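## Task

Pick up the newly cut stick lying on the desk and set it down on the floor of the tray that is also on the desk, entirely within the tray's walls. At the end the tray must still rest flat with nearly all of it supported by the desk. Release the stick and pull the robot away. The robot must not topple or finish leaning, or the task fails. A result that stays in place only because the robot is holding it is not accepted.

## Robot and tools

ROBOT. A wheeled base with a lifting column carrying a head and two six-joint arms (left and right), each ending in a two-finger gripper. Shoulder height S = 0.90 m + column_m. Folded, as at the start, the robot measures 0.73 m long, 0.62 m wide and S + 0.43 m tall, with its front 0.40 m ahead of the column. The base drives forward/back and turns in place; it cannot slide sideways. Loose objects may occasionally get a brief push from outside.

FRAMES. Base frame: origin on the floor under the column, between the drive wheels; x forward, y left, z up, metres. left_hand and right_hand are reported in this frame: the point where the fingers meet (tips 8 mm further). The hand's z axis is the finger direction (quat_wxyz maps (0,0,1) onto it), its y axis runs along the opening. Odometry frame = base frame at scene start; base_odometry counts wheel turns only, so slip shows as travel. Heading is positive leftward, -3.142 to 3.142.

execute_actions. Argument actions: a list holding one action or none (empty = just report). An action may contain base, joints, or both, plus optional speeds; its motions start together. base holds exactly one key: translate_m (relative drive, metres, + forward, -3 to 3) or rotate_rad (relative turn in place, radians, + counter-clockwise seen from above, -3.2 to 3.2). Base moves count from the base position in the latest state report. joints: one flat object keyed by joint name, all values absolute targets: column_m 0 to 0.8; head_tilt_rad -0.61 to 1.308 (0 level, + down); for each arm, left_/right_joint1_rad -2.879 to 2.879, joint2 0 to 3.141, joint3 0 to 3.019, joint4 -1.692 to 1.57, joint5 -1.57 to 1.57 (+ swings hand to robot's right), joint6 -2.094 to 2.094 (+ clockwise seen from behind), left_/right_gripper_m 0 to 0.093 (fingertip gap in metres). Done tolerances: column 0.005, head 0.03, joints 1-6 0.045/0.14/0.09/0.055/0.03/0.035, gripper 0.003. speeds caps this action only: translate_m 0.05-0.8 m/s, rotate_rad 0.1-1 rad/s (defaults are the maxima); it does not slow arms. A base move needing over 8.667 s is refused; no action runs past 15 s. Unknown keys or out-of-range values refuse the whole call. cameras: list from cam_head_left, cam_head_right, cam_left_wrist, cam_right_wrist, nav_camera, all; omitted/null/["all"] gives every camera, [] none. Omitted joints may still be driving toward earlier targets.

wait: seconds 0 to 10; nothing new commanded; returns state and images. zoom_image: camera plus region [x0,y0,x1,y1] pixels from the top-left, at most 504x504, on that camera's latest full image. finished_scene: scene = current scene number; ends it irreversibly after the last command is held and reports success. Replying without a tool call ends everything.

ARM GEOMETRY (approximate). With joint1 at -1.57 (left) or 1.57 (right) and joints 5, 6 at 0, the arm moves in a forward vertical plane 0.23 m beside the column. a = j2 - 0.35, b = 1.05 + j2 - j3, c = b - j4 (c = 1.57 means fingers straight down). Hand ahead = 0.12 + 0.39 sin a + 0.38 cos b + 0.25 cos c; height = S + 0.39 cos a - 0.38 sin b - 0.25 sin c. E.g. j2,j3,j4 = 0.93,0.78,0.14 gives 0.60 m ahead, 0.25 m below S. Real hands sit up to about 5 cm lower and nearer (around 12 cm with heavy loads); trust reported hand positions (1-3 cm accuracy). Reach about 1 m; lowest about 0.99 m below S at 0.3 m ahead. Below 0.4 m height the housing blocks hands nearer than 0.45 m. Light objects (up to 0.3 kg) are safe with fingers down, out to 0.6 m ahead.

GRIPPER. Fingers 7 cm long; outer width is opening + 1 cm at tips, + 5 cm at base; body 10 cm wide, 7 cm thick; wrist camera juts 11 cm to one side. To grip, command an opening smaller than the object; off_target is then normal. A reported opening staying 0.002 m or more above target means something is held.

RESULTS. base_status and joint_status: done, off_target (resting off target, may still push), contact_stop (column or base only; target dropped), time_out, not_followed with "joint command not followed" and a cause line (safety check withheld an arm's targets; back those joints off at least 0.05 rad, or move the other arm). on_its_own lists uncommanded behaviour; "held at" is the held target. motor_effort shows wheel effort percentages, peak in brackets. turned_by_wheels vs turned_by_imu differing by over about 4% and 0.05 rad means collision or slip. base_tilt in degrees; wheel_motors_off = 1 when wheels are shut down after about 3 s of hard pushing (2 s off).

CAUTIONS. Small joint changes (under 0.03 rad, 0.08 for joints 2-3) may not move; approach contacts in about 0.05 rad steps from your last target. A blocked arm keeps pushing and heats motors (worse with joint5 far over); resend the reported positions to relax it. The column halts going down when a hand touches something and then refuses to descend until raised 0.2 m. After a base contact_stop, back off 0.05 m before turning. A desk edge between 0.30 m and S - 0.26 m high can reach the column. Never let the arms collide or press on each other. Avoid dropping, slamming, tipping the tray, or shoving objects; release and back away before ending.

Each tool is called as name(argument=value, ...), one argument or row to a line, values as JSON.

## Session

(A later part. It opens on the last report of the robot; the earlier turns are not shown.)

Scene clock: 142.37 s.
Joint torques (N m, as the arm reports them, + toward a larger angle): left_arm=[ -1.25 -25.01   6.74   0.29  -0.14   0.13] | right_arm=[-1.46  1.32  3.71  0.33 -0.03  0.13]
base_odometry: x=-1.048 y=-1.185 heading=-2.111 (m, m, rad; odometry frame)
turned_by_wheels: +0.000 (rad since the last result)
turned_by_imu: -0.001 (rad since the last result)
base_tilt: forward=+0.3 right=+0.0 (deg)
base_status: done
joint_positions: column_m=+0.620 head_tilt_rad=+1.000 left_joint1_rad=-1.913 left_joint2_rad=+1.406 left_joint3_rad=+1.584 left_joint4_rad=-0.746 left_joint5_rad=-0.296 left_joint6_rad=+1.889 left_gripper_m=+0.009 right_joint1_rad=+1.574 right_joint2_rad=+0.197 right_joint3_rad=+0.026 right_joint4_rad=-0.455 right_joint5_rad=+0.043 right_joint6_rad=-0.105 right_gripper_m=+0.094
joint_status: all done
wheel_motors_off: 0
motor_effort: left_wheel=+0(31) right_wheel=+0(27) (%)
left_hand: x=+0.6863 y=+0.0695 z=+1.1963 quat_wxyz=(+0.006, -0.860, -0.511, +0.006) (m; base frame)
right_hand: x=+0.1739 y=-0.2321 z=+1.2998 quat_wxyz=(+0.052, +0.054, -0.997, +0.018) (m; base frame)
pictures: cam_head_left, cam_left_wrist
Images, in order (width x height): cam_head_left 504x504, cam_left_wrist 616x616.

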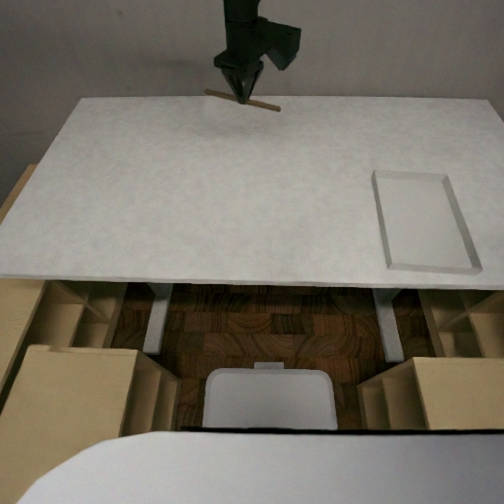

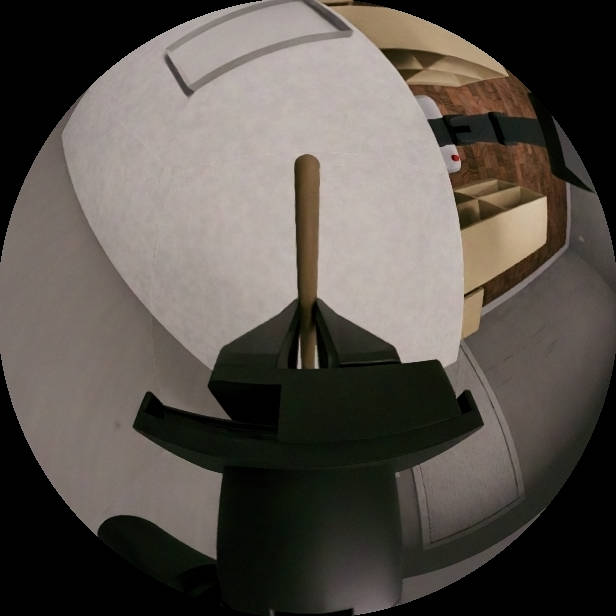

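execute_actions(
  actions=[
    {"base":{"rotate_rad":-0.4},"speeds":{"rotate_rad":0.3},"joints":{"left_joint1_rad":-2.3,"left_joint2_rad":1.85,"left_joint3_rad":2.07,"left_joint4_rad":-0.87,"left_joint5_rad":-0.62,"left_joint6_rad":2.07}},
  ],
  cameras=["cam_head_left","cam_head_right","cam_left_wrist"],
)

Scene clock: 148.70 s.
Joint torques (N m, as the arm reports them, + toward a larger angle): left_arm=[ -9.1  -24.74   7.33  -0.01  -0.12   0.13] | right_arm=[-1.78  0.54  3.68  0.41 -0.03  0.11]
base_odometry: x=-1.048 y=-1.185 heading=-2.510 (m, m, rad; odometry frame)
turned_by_wheels: -0.399 (rad since the last result)
turned_by_imu: -0.392 (rad since the last result)
base_tilt: forward=+0.4 right=+0.1 (deg)
base_status: done
joint_positions: column_m=+0.620 head_tilt_rad=+1.000 left_joint1_rad=-2.316 left_joint2_rad=+1.858 left_joint3_rad=+2.042 left_joint4_rad=-0.862 left_joint5_rad=-0.616 left_joint6_rad=+2.058 left_gripper_m=+0.009 right_joint1_rad=+1.574 right_joint2_rad=+0.197 right_joint3_rad=+0.026 right_joint4_rad=-0.455 right_joint5_rad=+0.043 right_joint6_rad=-0.105 right_gripper_m=+0.094
joint_status: all done
wheel_motors_off: 0
motor_effort: left_wheel=+0(49) right_wheel=-4(56) (%)
left_hand: x=+0.6592 y=-0.2017 z=+1.1538 quat_wxyz=(-0.001, -0.948, -0.317, +0.007) (m; base frame)
right_hand: x=+0.1739 y=-0.2321 z=+1.2998 quat_wxyz=(+0.052, +0.054, -0.997, +0.018) (m; base frame)
pictures: cam_head_left, cam_head_right, cam_left_wrist
Images, in order (width x height): cam_head_left 504x504, cam_head_right 504x504, cam_left_wrist 616x616.

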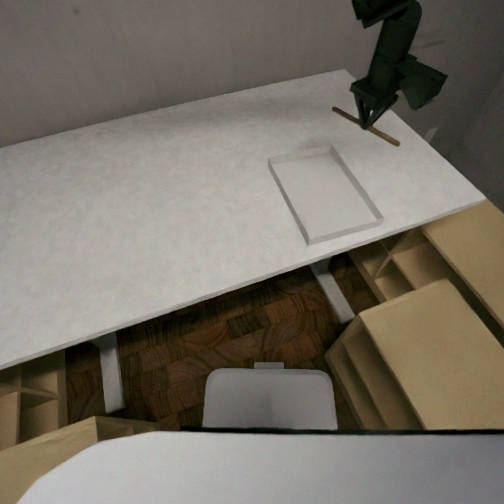

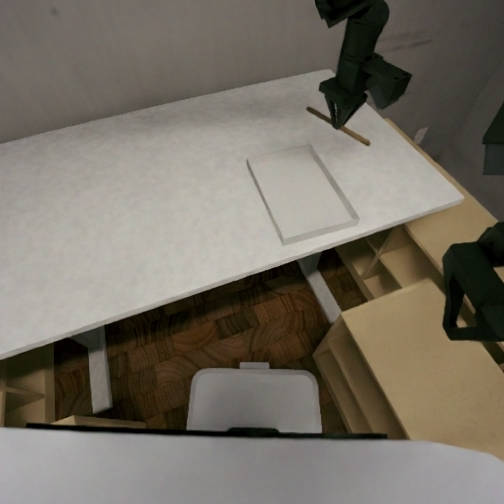

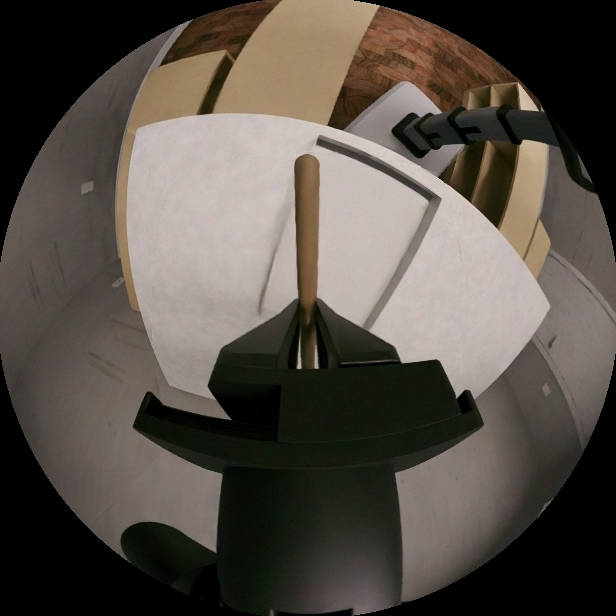

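execute_actions(
  actions=[
    {"base":{"rotate_rad":0.09},"speeds":{"rotate_rad":0.3},"joints":{"column_m":0.5,"head_tilt_rad":0.85}},
  ],
  cameras=["cam_head_left","cam_head_right","cam_left_wrist"],
)

Scene clock: 155.17 s.
Joint torques (N m, as the arm reports them, + toward a larger angle): left_arm=[ -9.41 -24.26   7.3    0.04  -0.06   0.16] | right_arm=[-1.05 -0.16  3.71  0.49 -0.08  0.12]
base_odometry: x=-1.048 y=-1.185 heading=-2.421 (m, m, rad; odometry frame)
turned_by_wheels: +0.089 (rad since the last result)
turned_by_imu: +0.086 (rad since the last result)
base_tilt: forward=+0.3 right=+0.0 (deg)
base_status: done
joint_positions: column_m=+0.500 head_tilt_rad=+0.865 left_joint1_rad=-2.311 left_joint2_rad=+1.857 left_joint3_rad=+2.042 left_joint4_rad=-0.862 left_joint5_rad=-0.617 left_joint6_rad=+2.058 left_gripper_m=+0.009 right_joint1_rad=+1.574 right_joint2_rad=+0.197 right_joint3_rad=+0.026 right_joint4_rad=-0.455 right_joint5_rad=+0.043 right_joint6_rad=-0.105 right_gripper_m=+0.094
joint_status: all done
wheel_motors_off: 0
motor_effort: left_wheel=-5(20) right_wheel=+5(30) (%)
left_hand: x=+0.6609 y=-0.1983 z=+1.0327 quat_wxyz=(+0.001, -0.948, -0.318, +0.006) (m; base frame)
right_hand: x=+0.1739 y=-0.2321 z=+1.1800 quat_wxyz=(+0.052, +0.054, -0.997, +0.018) (m; base frame)
pictures: cam_head_left, cam_head_right, cam_left_wrist
Images, in order (width x height): cam_head_left 504x504, cam_head_right 504x504, cam_left_wrist 616x616.

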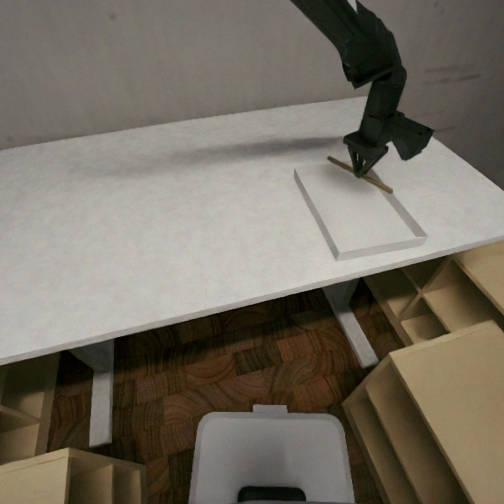

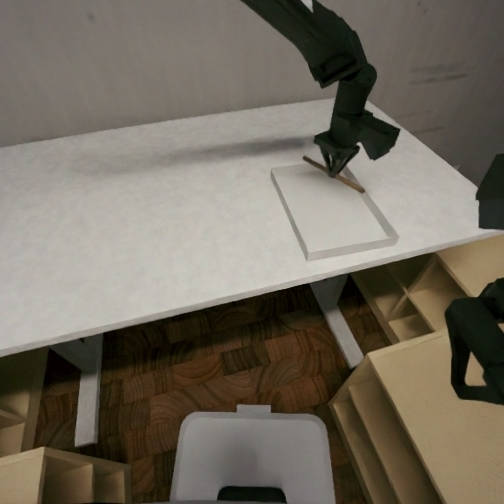

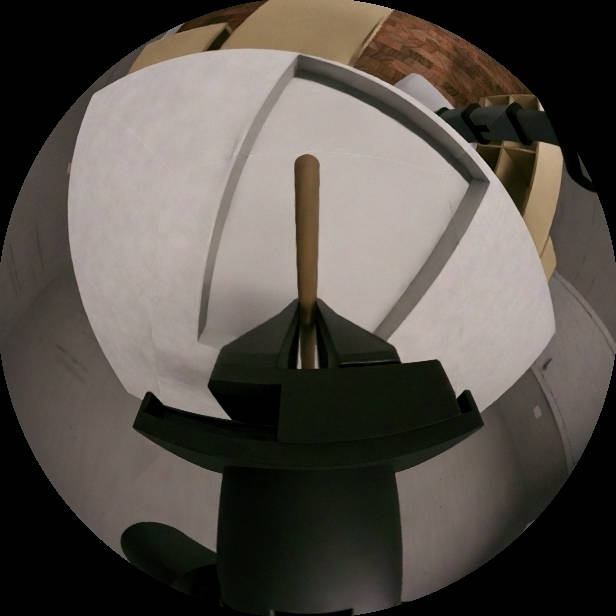

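execute_actions(
  actions=[
    {"base":{"translate_m":-0.025},"joints":{"column_m":0.46}},
  ],
  cameras=["cam_head_right","cam_left_wrist"],
)

zoom_image(
  camera="cam_head_right",
  region=[250,110,430,260],
)

Scene clock: 160.33 s.
Joint torques (N m, as the arm reports them, + toward a larger angle): left_arm=[ -9.77 -23.95   7.15   0.13  -0.06   0.15] | right_arm=[-1.79  0.57  3.93  0.58 -0.09  0.15]
base_odometry: x=-1.029 y=-1.169 heading=-2.423 (m, m, rad; odometry frame)
turned_by_wheels: -0.002 (rad since the last result)
turned_by_imu: -0.004 (rad since the last result)
base_tilt: forward=+0.3 right=-0.1 (deg)
base_status: done
joint_positions: column_m=+0.460 head_tilt_rad=+0.864 left_joint1_rad=-2.310 left_joint2_rad=+1.855 left_joint3_rad=+2.045 left_joint4_rad=-0.862 left_joint5_rad=-0.617 left_joint6_rad=+2.058 left_gripper_m=+0.009 right_joint1_rad=+1.574 right_joint2_rad=+0.197 right_joint3_rad=+0.025 right_joint4_rad=-0.455 right_joint5_rad=+0.043 right_joint6_rad=-0.105 right_gripper_m=+0.094
joint_status: all done
wheel_motors_off: 0
motor_effort: left_wheel=-3(52) right_wheel=+3(49) (%)
left_hand: x=+0.6634 y=-0.1977 z=+0.9940 quat_wxyz=(+0.000, -0.948, -0.320, +0.005) (m; base frame)
right_hand: x=+0.1730 y=-0.2321 z=+1.1398 quat_wxyz=(+0.052, +0.054, -0.997, +0.018) (m; base frame)
pictures: cam_head_right, cam_left_wrist
Images, in order (width x height): cam_head_right 504x504, cam_left_wrist 616x616.

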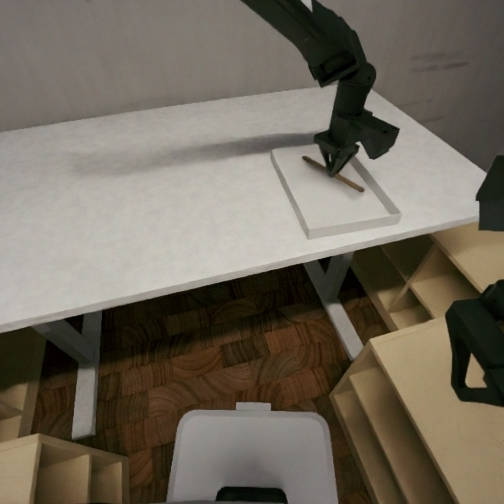

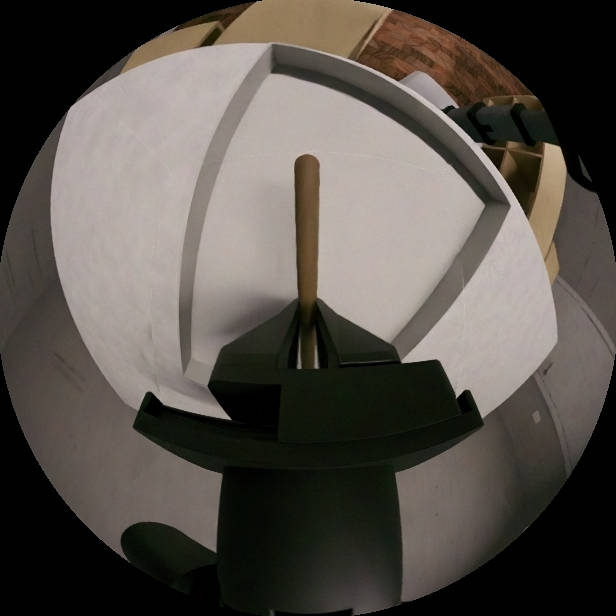

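Region (250, 110, 430, 260) of cam_head_right's 504x504 image, scaled by 2.800, with more detail than that image has.

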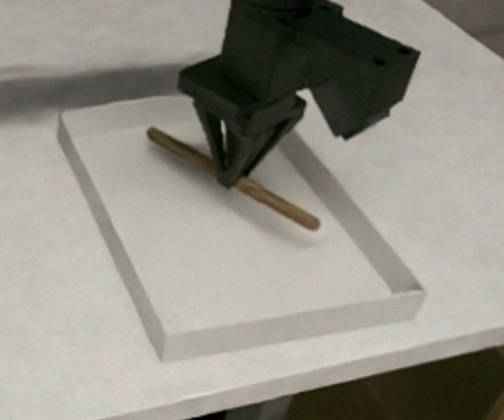

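execute_actions(
  actions=[
    {"joints":{"column_m":0.445}},
  ],
  cameras=["cam_head_right"],
)

zoom_image(
  camera="cam_head_right",
  region=[250,110,430,260],
)

Scene clock: 164.50 s.
Joint torques (N m, as the arm reports them, + toward a larger angle): left_arm=[ -9.36 -24.3    7.14   0.07  -0.06   0.15] | right_arm=[-1.36  1.69  3.83  0.42 -0.06  0.17]
base_odometry: x=-1.029 y=-1.169 heading=-2.423 (m, m, rad; odometry frame)
turned_by_wheels: +0.000 (rad since the last result)
turned_by_imu: -0.002 (rad since the last result)
base_tilt: forward=+0.3 right=+0.0 (deg)
base_status: not commanded
joint_positions: column_m=+0.445 head_tilt_rad=+0.864 left_joint1_rad=-2.310 left_joint2_rad=+1.855 left_joint3_rad=+2.045 left_joint4_rad=-0.862 left_joint5_rad=-0.617 left_joint6_rad=+2.058 left_gripper_m=+0.009 right_joint1_rad=+1.574 right_joint2_rad=+0.197 right_joint3_rad=+0.025 right_joint4_rad=-0.455 right_joint5_rad=+0.043 right_joint6_rad=-0.105 right_gripper_m=+0.094
joint_status: all done
wheel_motors_off: 0
motor_effort: left_wheel=-3(3) right_wheel=+4(4) (%)
left_hand: x=+0.6634 y=-0.1977 z=+0.9790 quat_wxyz=(+0.000, -0.948, -0.320, +0.005) (m; base frame)
right_hand: x=+0.1730 y=-0.2321 z=+1.1248 quat_wxyz=(+0.052, +0.054, -0.997, +0.018) (m; base frame)
pictures: cam_head_right
Images, in order (width x height): cam_head_right 504x504.

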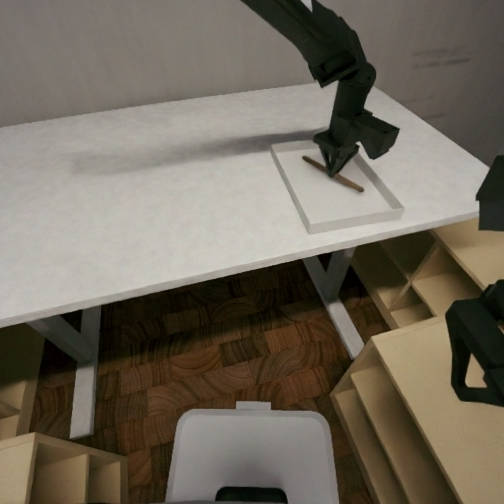

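Region (250, 110, 430, 260) of cam_head_right's 504x504 image, scaled by 2.800, with more detail than that image has.

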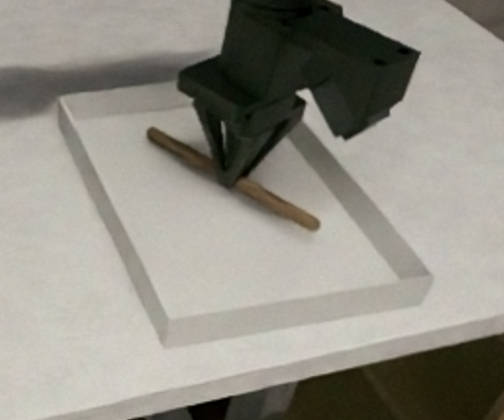

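execute_actions(
  actions=[
    {"joints":{"column_m":0.435}},
  ],
  cameras=[],
)

execute_actions(
  actions=[
    {"joints":{"left_gripper_m":0.04}},
  ],
  cameras=["cam_head_right","cam_left_wrist"],
)

Scene clock: 169.47 s.
Joint torques (N m, as the arm reports them, + toward a larger angle): left_arm=[ -9.63 -24.36   7.17   0.03  -0.07   0.18] | right_arm=[-1.29  0.75  4.13  0.02 -0.09  0.09]
base_odometry: x=-1.029 y=-1.169 heading=-2.423 (m, m, rad; odometry frame)
turned_by_wheels: +0.000 (rad since the last result)
turned_by_imu: -0.002 (rad since the last result)
base_tilt: forward=+0.4 right=+0.0 (deg)
base_status: not commanded
joint_positions: column_m=+0.435 head_tilt_rad=+0.864 left_joint1_rad=-2.310 left_joint2_rad=+1.855 left_joint3_rad=+2.045 left_joint4_rad=-0.862 left_joint5_rad=-0.617 left_joint6_rad=+2.058 left_gripper_m=+0.009 right_joint1_rad=+1.574 right_joint2_rad=+0.197 right_joint3_rad=+0.025 right_joint4_rad=-0.455 right_joint5_rad=+0.043 right_joint6_rad=-0.105 right_gripper_m=+0.094
joint_status: all done
wheel_motors_off: 0
motor_effort: left_wheel=-4(4) right_wheel=+5(5) (%)
left_hand: x=+0.6634 y=-0.1977 z=+0.9690 quat_wxyz=(+0.000, -0.948, -0.320, +0.005) (m; base frame)
right_hand: x=+0.1730 y=-0.2321 z=+1.1148 quat_wxyz=(+0.052, +0.054, -0.997, +0.018) (m; base frame)
pictures: none
No camera images: the call's "cameras" was empty. Leave "cameras" out to get every camera's image.

Scene clock: 170.03 s.
Joint torques (N m, as the arm reports them, + toward a larger angle): left_arm=[ -9.68 -24.22   7.06   0.02  -0.07   0.15] | right_arm=[-1.35  0.62  4.04  0.46 -0.15  0.14]
base_odometry: x=-1.029 y=-1.169 heading=-2.423 (m, m, rad; odometry frame)
turned_by_wheels: +0.000 (rad since the last result)
turned_by_imu: +0.000 (rad since the last result)
base_tilt: forward=+0.2 right=+0.1 (deg)
base_status: not commanded
joint_positions: column_m=+0.435 head_tilt_rad=+0.864 left_joint1_rad=-2.310 left_joint2_rad=+1.855 left_joint3_rad=+2.045 left_joint4_rad=-0.862 left_joint5_rad=-0.617 left_joint6_rad=+2.058 left_gripper_m=+0.040 right_joint1_rad=+1.574 right_joint2_rad=+0.197 right_joint3_rad=+0.025 right_joint4_rad=-0.455 right_joint5_rad=+0.043 right_joint6_rad=-0.105 right_gripper_m=+0.094
joint_status: all done
wheel_motors_off: 0
motor_effort: left_wheel=-4(4) right_wheel=+5(5) (%)
left_hand: x=+0.6634 y=-0.1977 z=+0.9690 quat_wxyz=(+0.000, -0.948, -0.320, +0.005) (m; base frame)
right_hand: x=+0.1730 y=-0.2321 z=+1.1148 quat_wxyz=(+0.052, +0.054, -0.997, +0.018) (m; base frame)
pictures: cam_head_right, cam_left_wrist
Images, in order (width x height): cam_head_right 504x504, cam_left_wrist 616x616.

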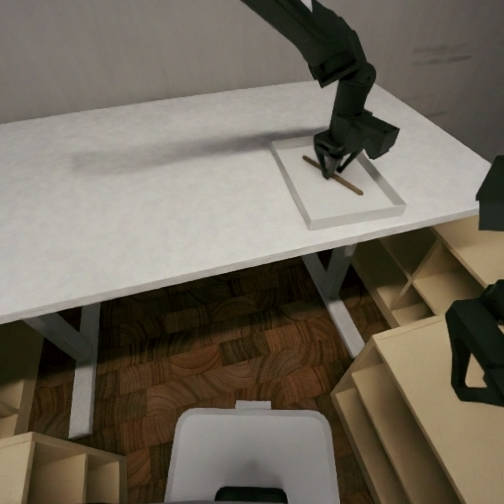

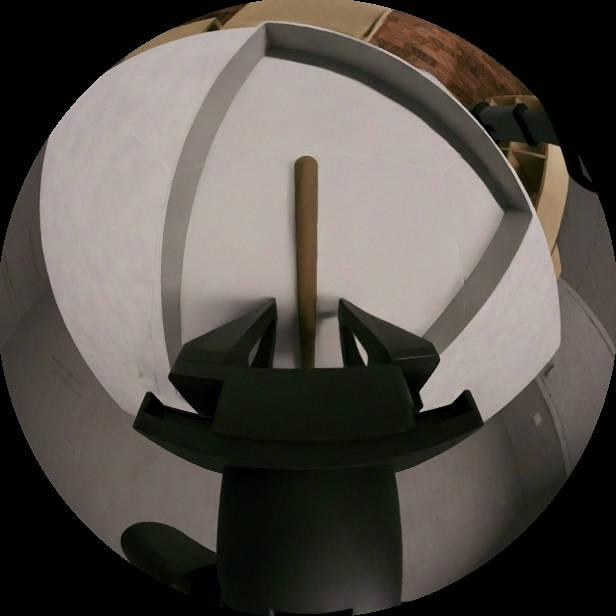

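execute_actions(
  actions=[
    {"joints":{"column_m":0.55}},
  ],
  cameras=[],
)

execute_actions(
  actions=[
    {"base":{"rotate_rad":0.31},"speeds":{"rotate_rad":0.4},"joints":{"column_m":0.62,"left_joint1_rad":-1.57,"left_joint2_rad":0.6,"left_joint3_rad":0.6,"left_joint4_rad":-0.6,"left_joint5_rad":0,"left_joint6_rad":0}},
  ],
  cameras=[],
)

execute_actions(
  actions=[
    {"base":{"translate_m":-0.3}},
  ],
  cameras=["cam_head_right"],
)

Scene clock: 180.37 s.
Joint torques (N m, as the arm reports them, + toward a larger angle): left_arm=[ -9.38 -24.14   7.11   0.08  -0.07   0.15] | right_arm=[-1.29  1.14  4.29  0.56 -0.05  0.18]
base_odometry: x=-1.029 y=-1.169 heading=-2.423 (m, m, rad; odometry frame)
turned_by_wheels: +0.000 (rad since the last result)
turned_by_imu: -0.002 (rad since the last result)
base_tilt: forward=+0.4 right=-0.1 (deg)
base_status: not commanded
joint_positions: column_m=+0.550 head_tilt_rad=+0.864 left_joint1_rad=-2.310 left_joint2_rad=+1.855 left_joint3_rad=+2.045 left_joint4_rad=-0.862 left_joint5_rad=-0.617 left_joint6_rad=+2.058 left_gripper_m=+0.040 right_joint1_rad=+1.574 right_joint2_rad=+0.197 right_joint3_rad=+0.025 right_joint4_rad=-0.455 right_joint5_rad=+0.043 right_joint6_rad=-0.105 right_gripper_m=+0.094
joint_status: all done
wheel_motors_off: 0
motor_effort: left_wheel=-4(4) right_wheel=+5(5) (%)
left_hand: x=+0.6634 y=-0.1977 z=+1.0839 quat_wxyz=(+0.000, -0.948, -0.320, +0.005) (m; base frame)
right_hand: x=+0.1730 y=-0.2321 z=+1.2297 quat_wxyz=(+0.052, +0.054, -0.997, +0.018) (m; base frame)
pictures: none
No camera images: the call's "cameras" was empty. Leave "cameras" out to get every camera's image.

Scene clock: 182.30 s.
Joint torques (N m, as the arm reports them, + toward a larger angle): left_arm=[  1.83 -12.13   4.98   0.37   0.13  -0.16] | right_arm=[-1.56  0.63  3.94  0.51 -0.01  0.12]
base_odometry: x=-1.029 y=-1.169 heading=-2.114 (m, m, rad; odometry frame)
turned_by_wheels: +0.308 (rad since the last result)
turned_by_imu: +0.296 (rad since the last result)
base_tilt: forward=+0.4 right=+0.2 (deg)
base_status: done
joint_positions: column_m=+0.620 head_tilt_rad=+0.864 left_joint1_rad=-1.578 left_joint2_rad=+0.609 left_joint3_rad=+0.590 left_joint4_rad=-0.599 left_joint5_rad=-0.005 left_joint6_rad=+0.012 left_gripper_m=+0.040 right_joint1_rad=+1.574 right_joint2_rad=+0.197 right_joint3_rad=+0.025 right_joint4_rad=-0.455 right_joint5_rad=+0.043 right_joint6_rad=-0.105 right_gripper_m=+0.094
joint_status: all done
wheel_motors_off: 0
motor_effort: left_wheel=-1(67) right_wheel=+1(39) (%)
left_hand: x=+0.3851 y=+0.2231 z=+1.3145 quat_wxyz=(+0.048, -0.008, -0.999, +0.001) (m; base frame)
right_hand: x=+0.1730 y=-0.2321 z=+1.2997 quat_wxyz=(+0.052, +0.054, -0.997, +0.018) (m; base frame)
pictures: none
No camera images: the call's "cameras" was empty. Leave "cameras" out to get every camera's image.

Scene clock: 184.53 s.
Joint torques (N m, as the arm reports them, + toward a larger angle): left_arm=[  1.79 -11.93   5.02   0.4    0.13  -0.15] | right_arm=[-1.1   0.28  3.94  0.32 -0.03  0.16]
base_odometry: x=-0.874 y=-0.912 heading=-2.113 (m, m, rad; odometry frame)
turned_by_wheels: +0.001 (rad since the last result)
turned_by_imu: +0.000 (rad since the last result)
base_tilt: forward=+0.2 right=+0.0 (deg)
base_status: done
joint_positions: column_m=+0.620 head_tilt_rad=+0.864 left_joint1_rad=-1.578 left_joint2_rad=+0.607 left_joint3_rad=+0.589 left_joint4_rad=-0.599 left_joint5_rad=-0.005 left_joint6_rad=+0.012 left_gripper_m=+0.040 right_joint1_rad=+1.574 right_joint2_rad=+0.197 right_joint3_rad=+0.024 right_joint4_rad=-0.455 right_joint5_rad=+0.043 right_joint6_rad=-0.105 right_gripper_m=+0.094
joint_status: not commanded
wheel_motors_off: 0
motor_effort: left_wheel=+2(47) right_wheel=-2(58) (%)
left_hand: x=+0.3851 y=+0.2231 z=+1.3150 quat_wxyz=(+0.047, -0.008, -0.999, +0.001) (m; base frame)
right_hand: x=+0.1725 y=-0.2321 z=+1.2996 quat_wxyz=(+0.053, +0.054, -0.997, +0.017) (m; base frame)
pictures: cam_head_right
Images, in order (width x height): cam_head_right 504x504.

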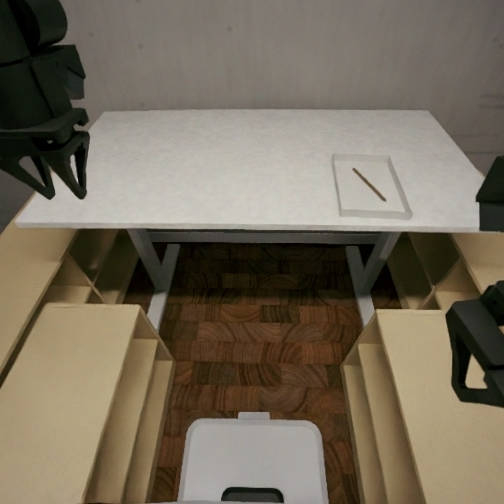

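finished_scene(
  scene=1,
)

The scene is finished: the task was done.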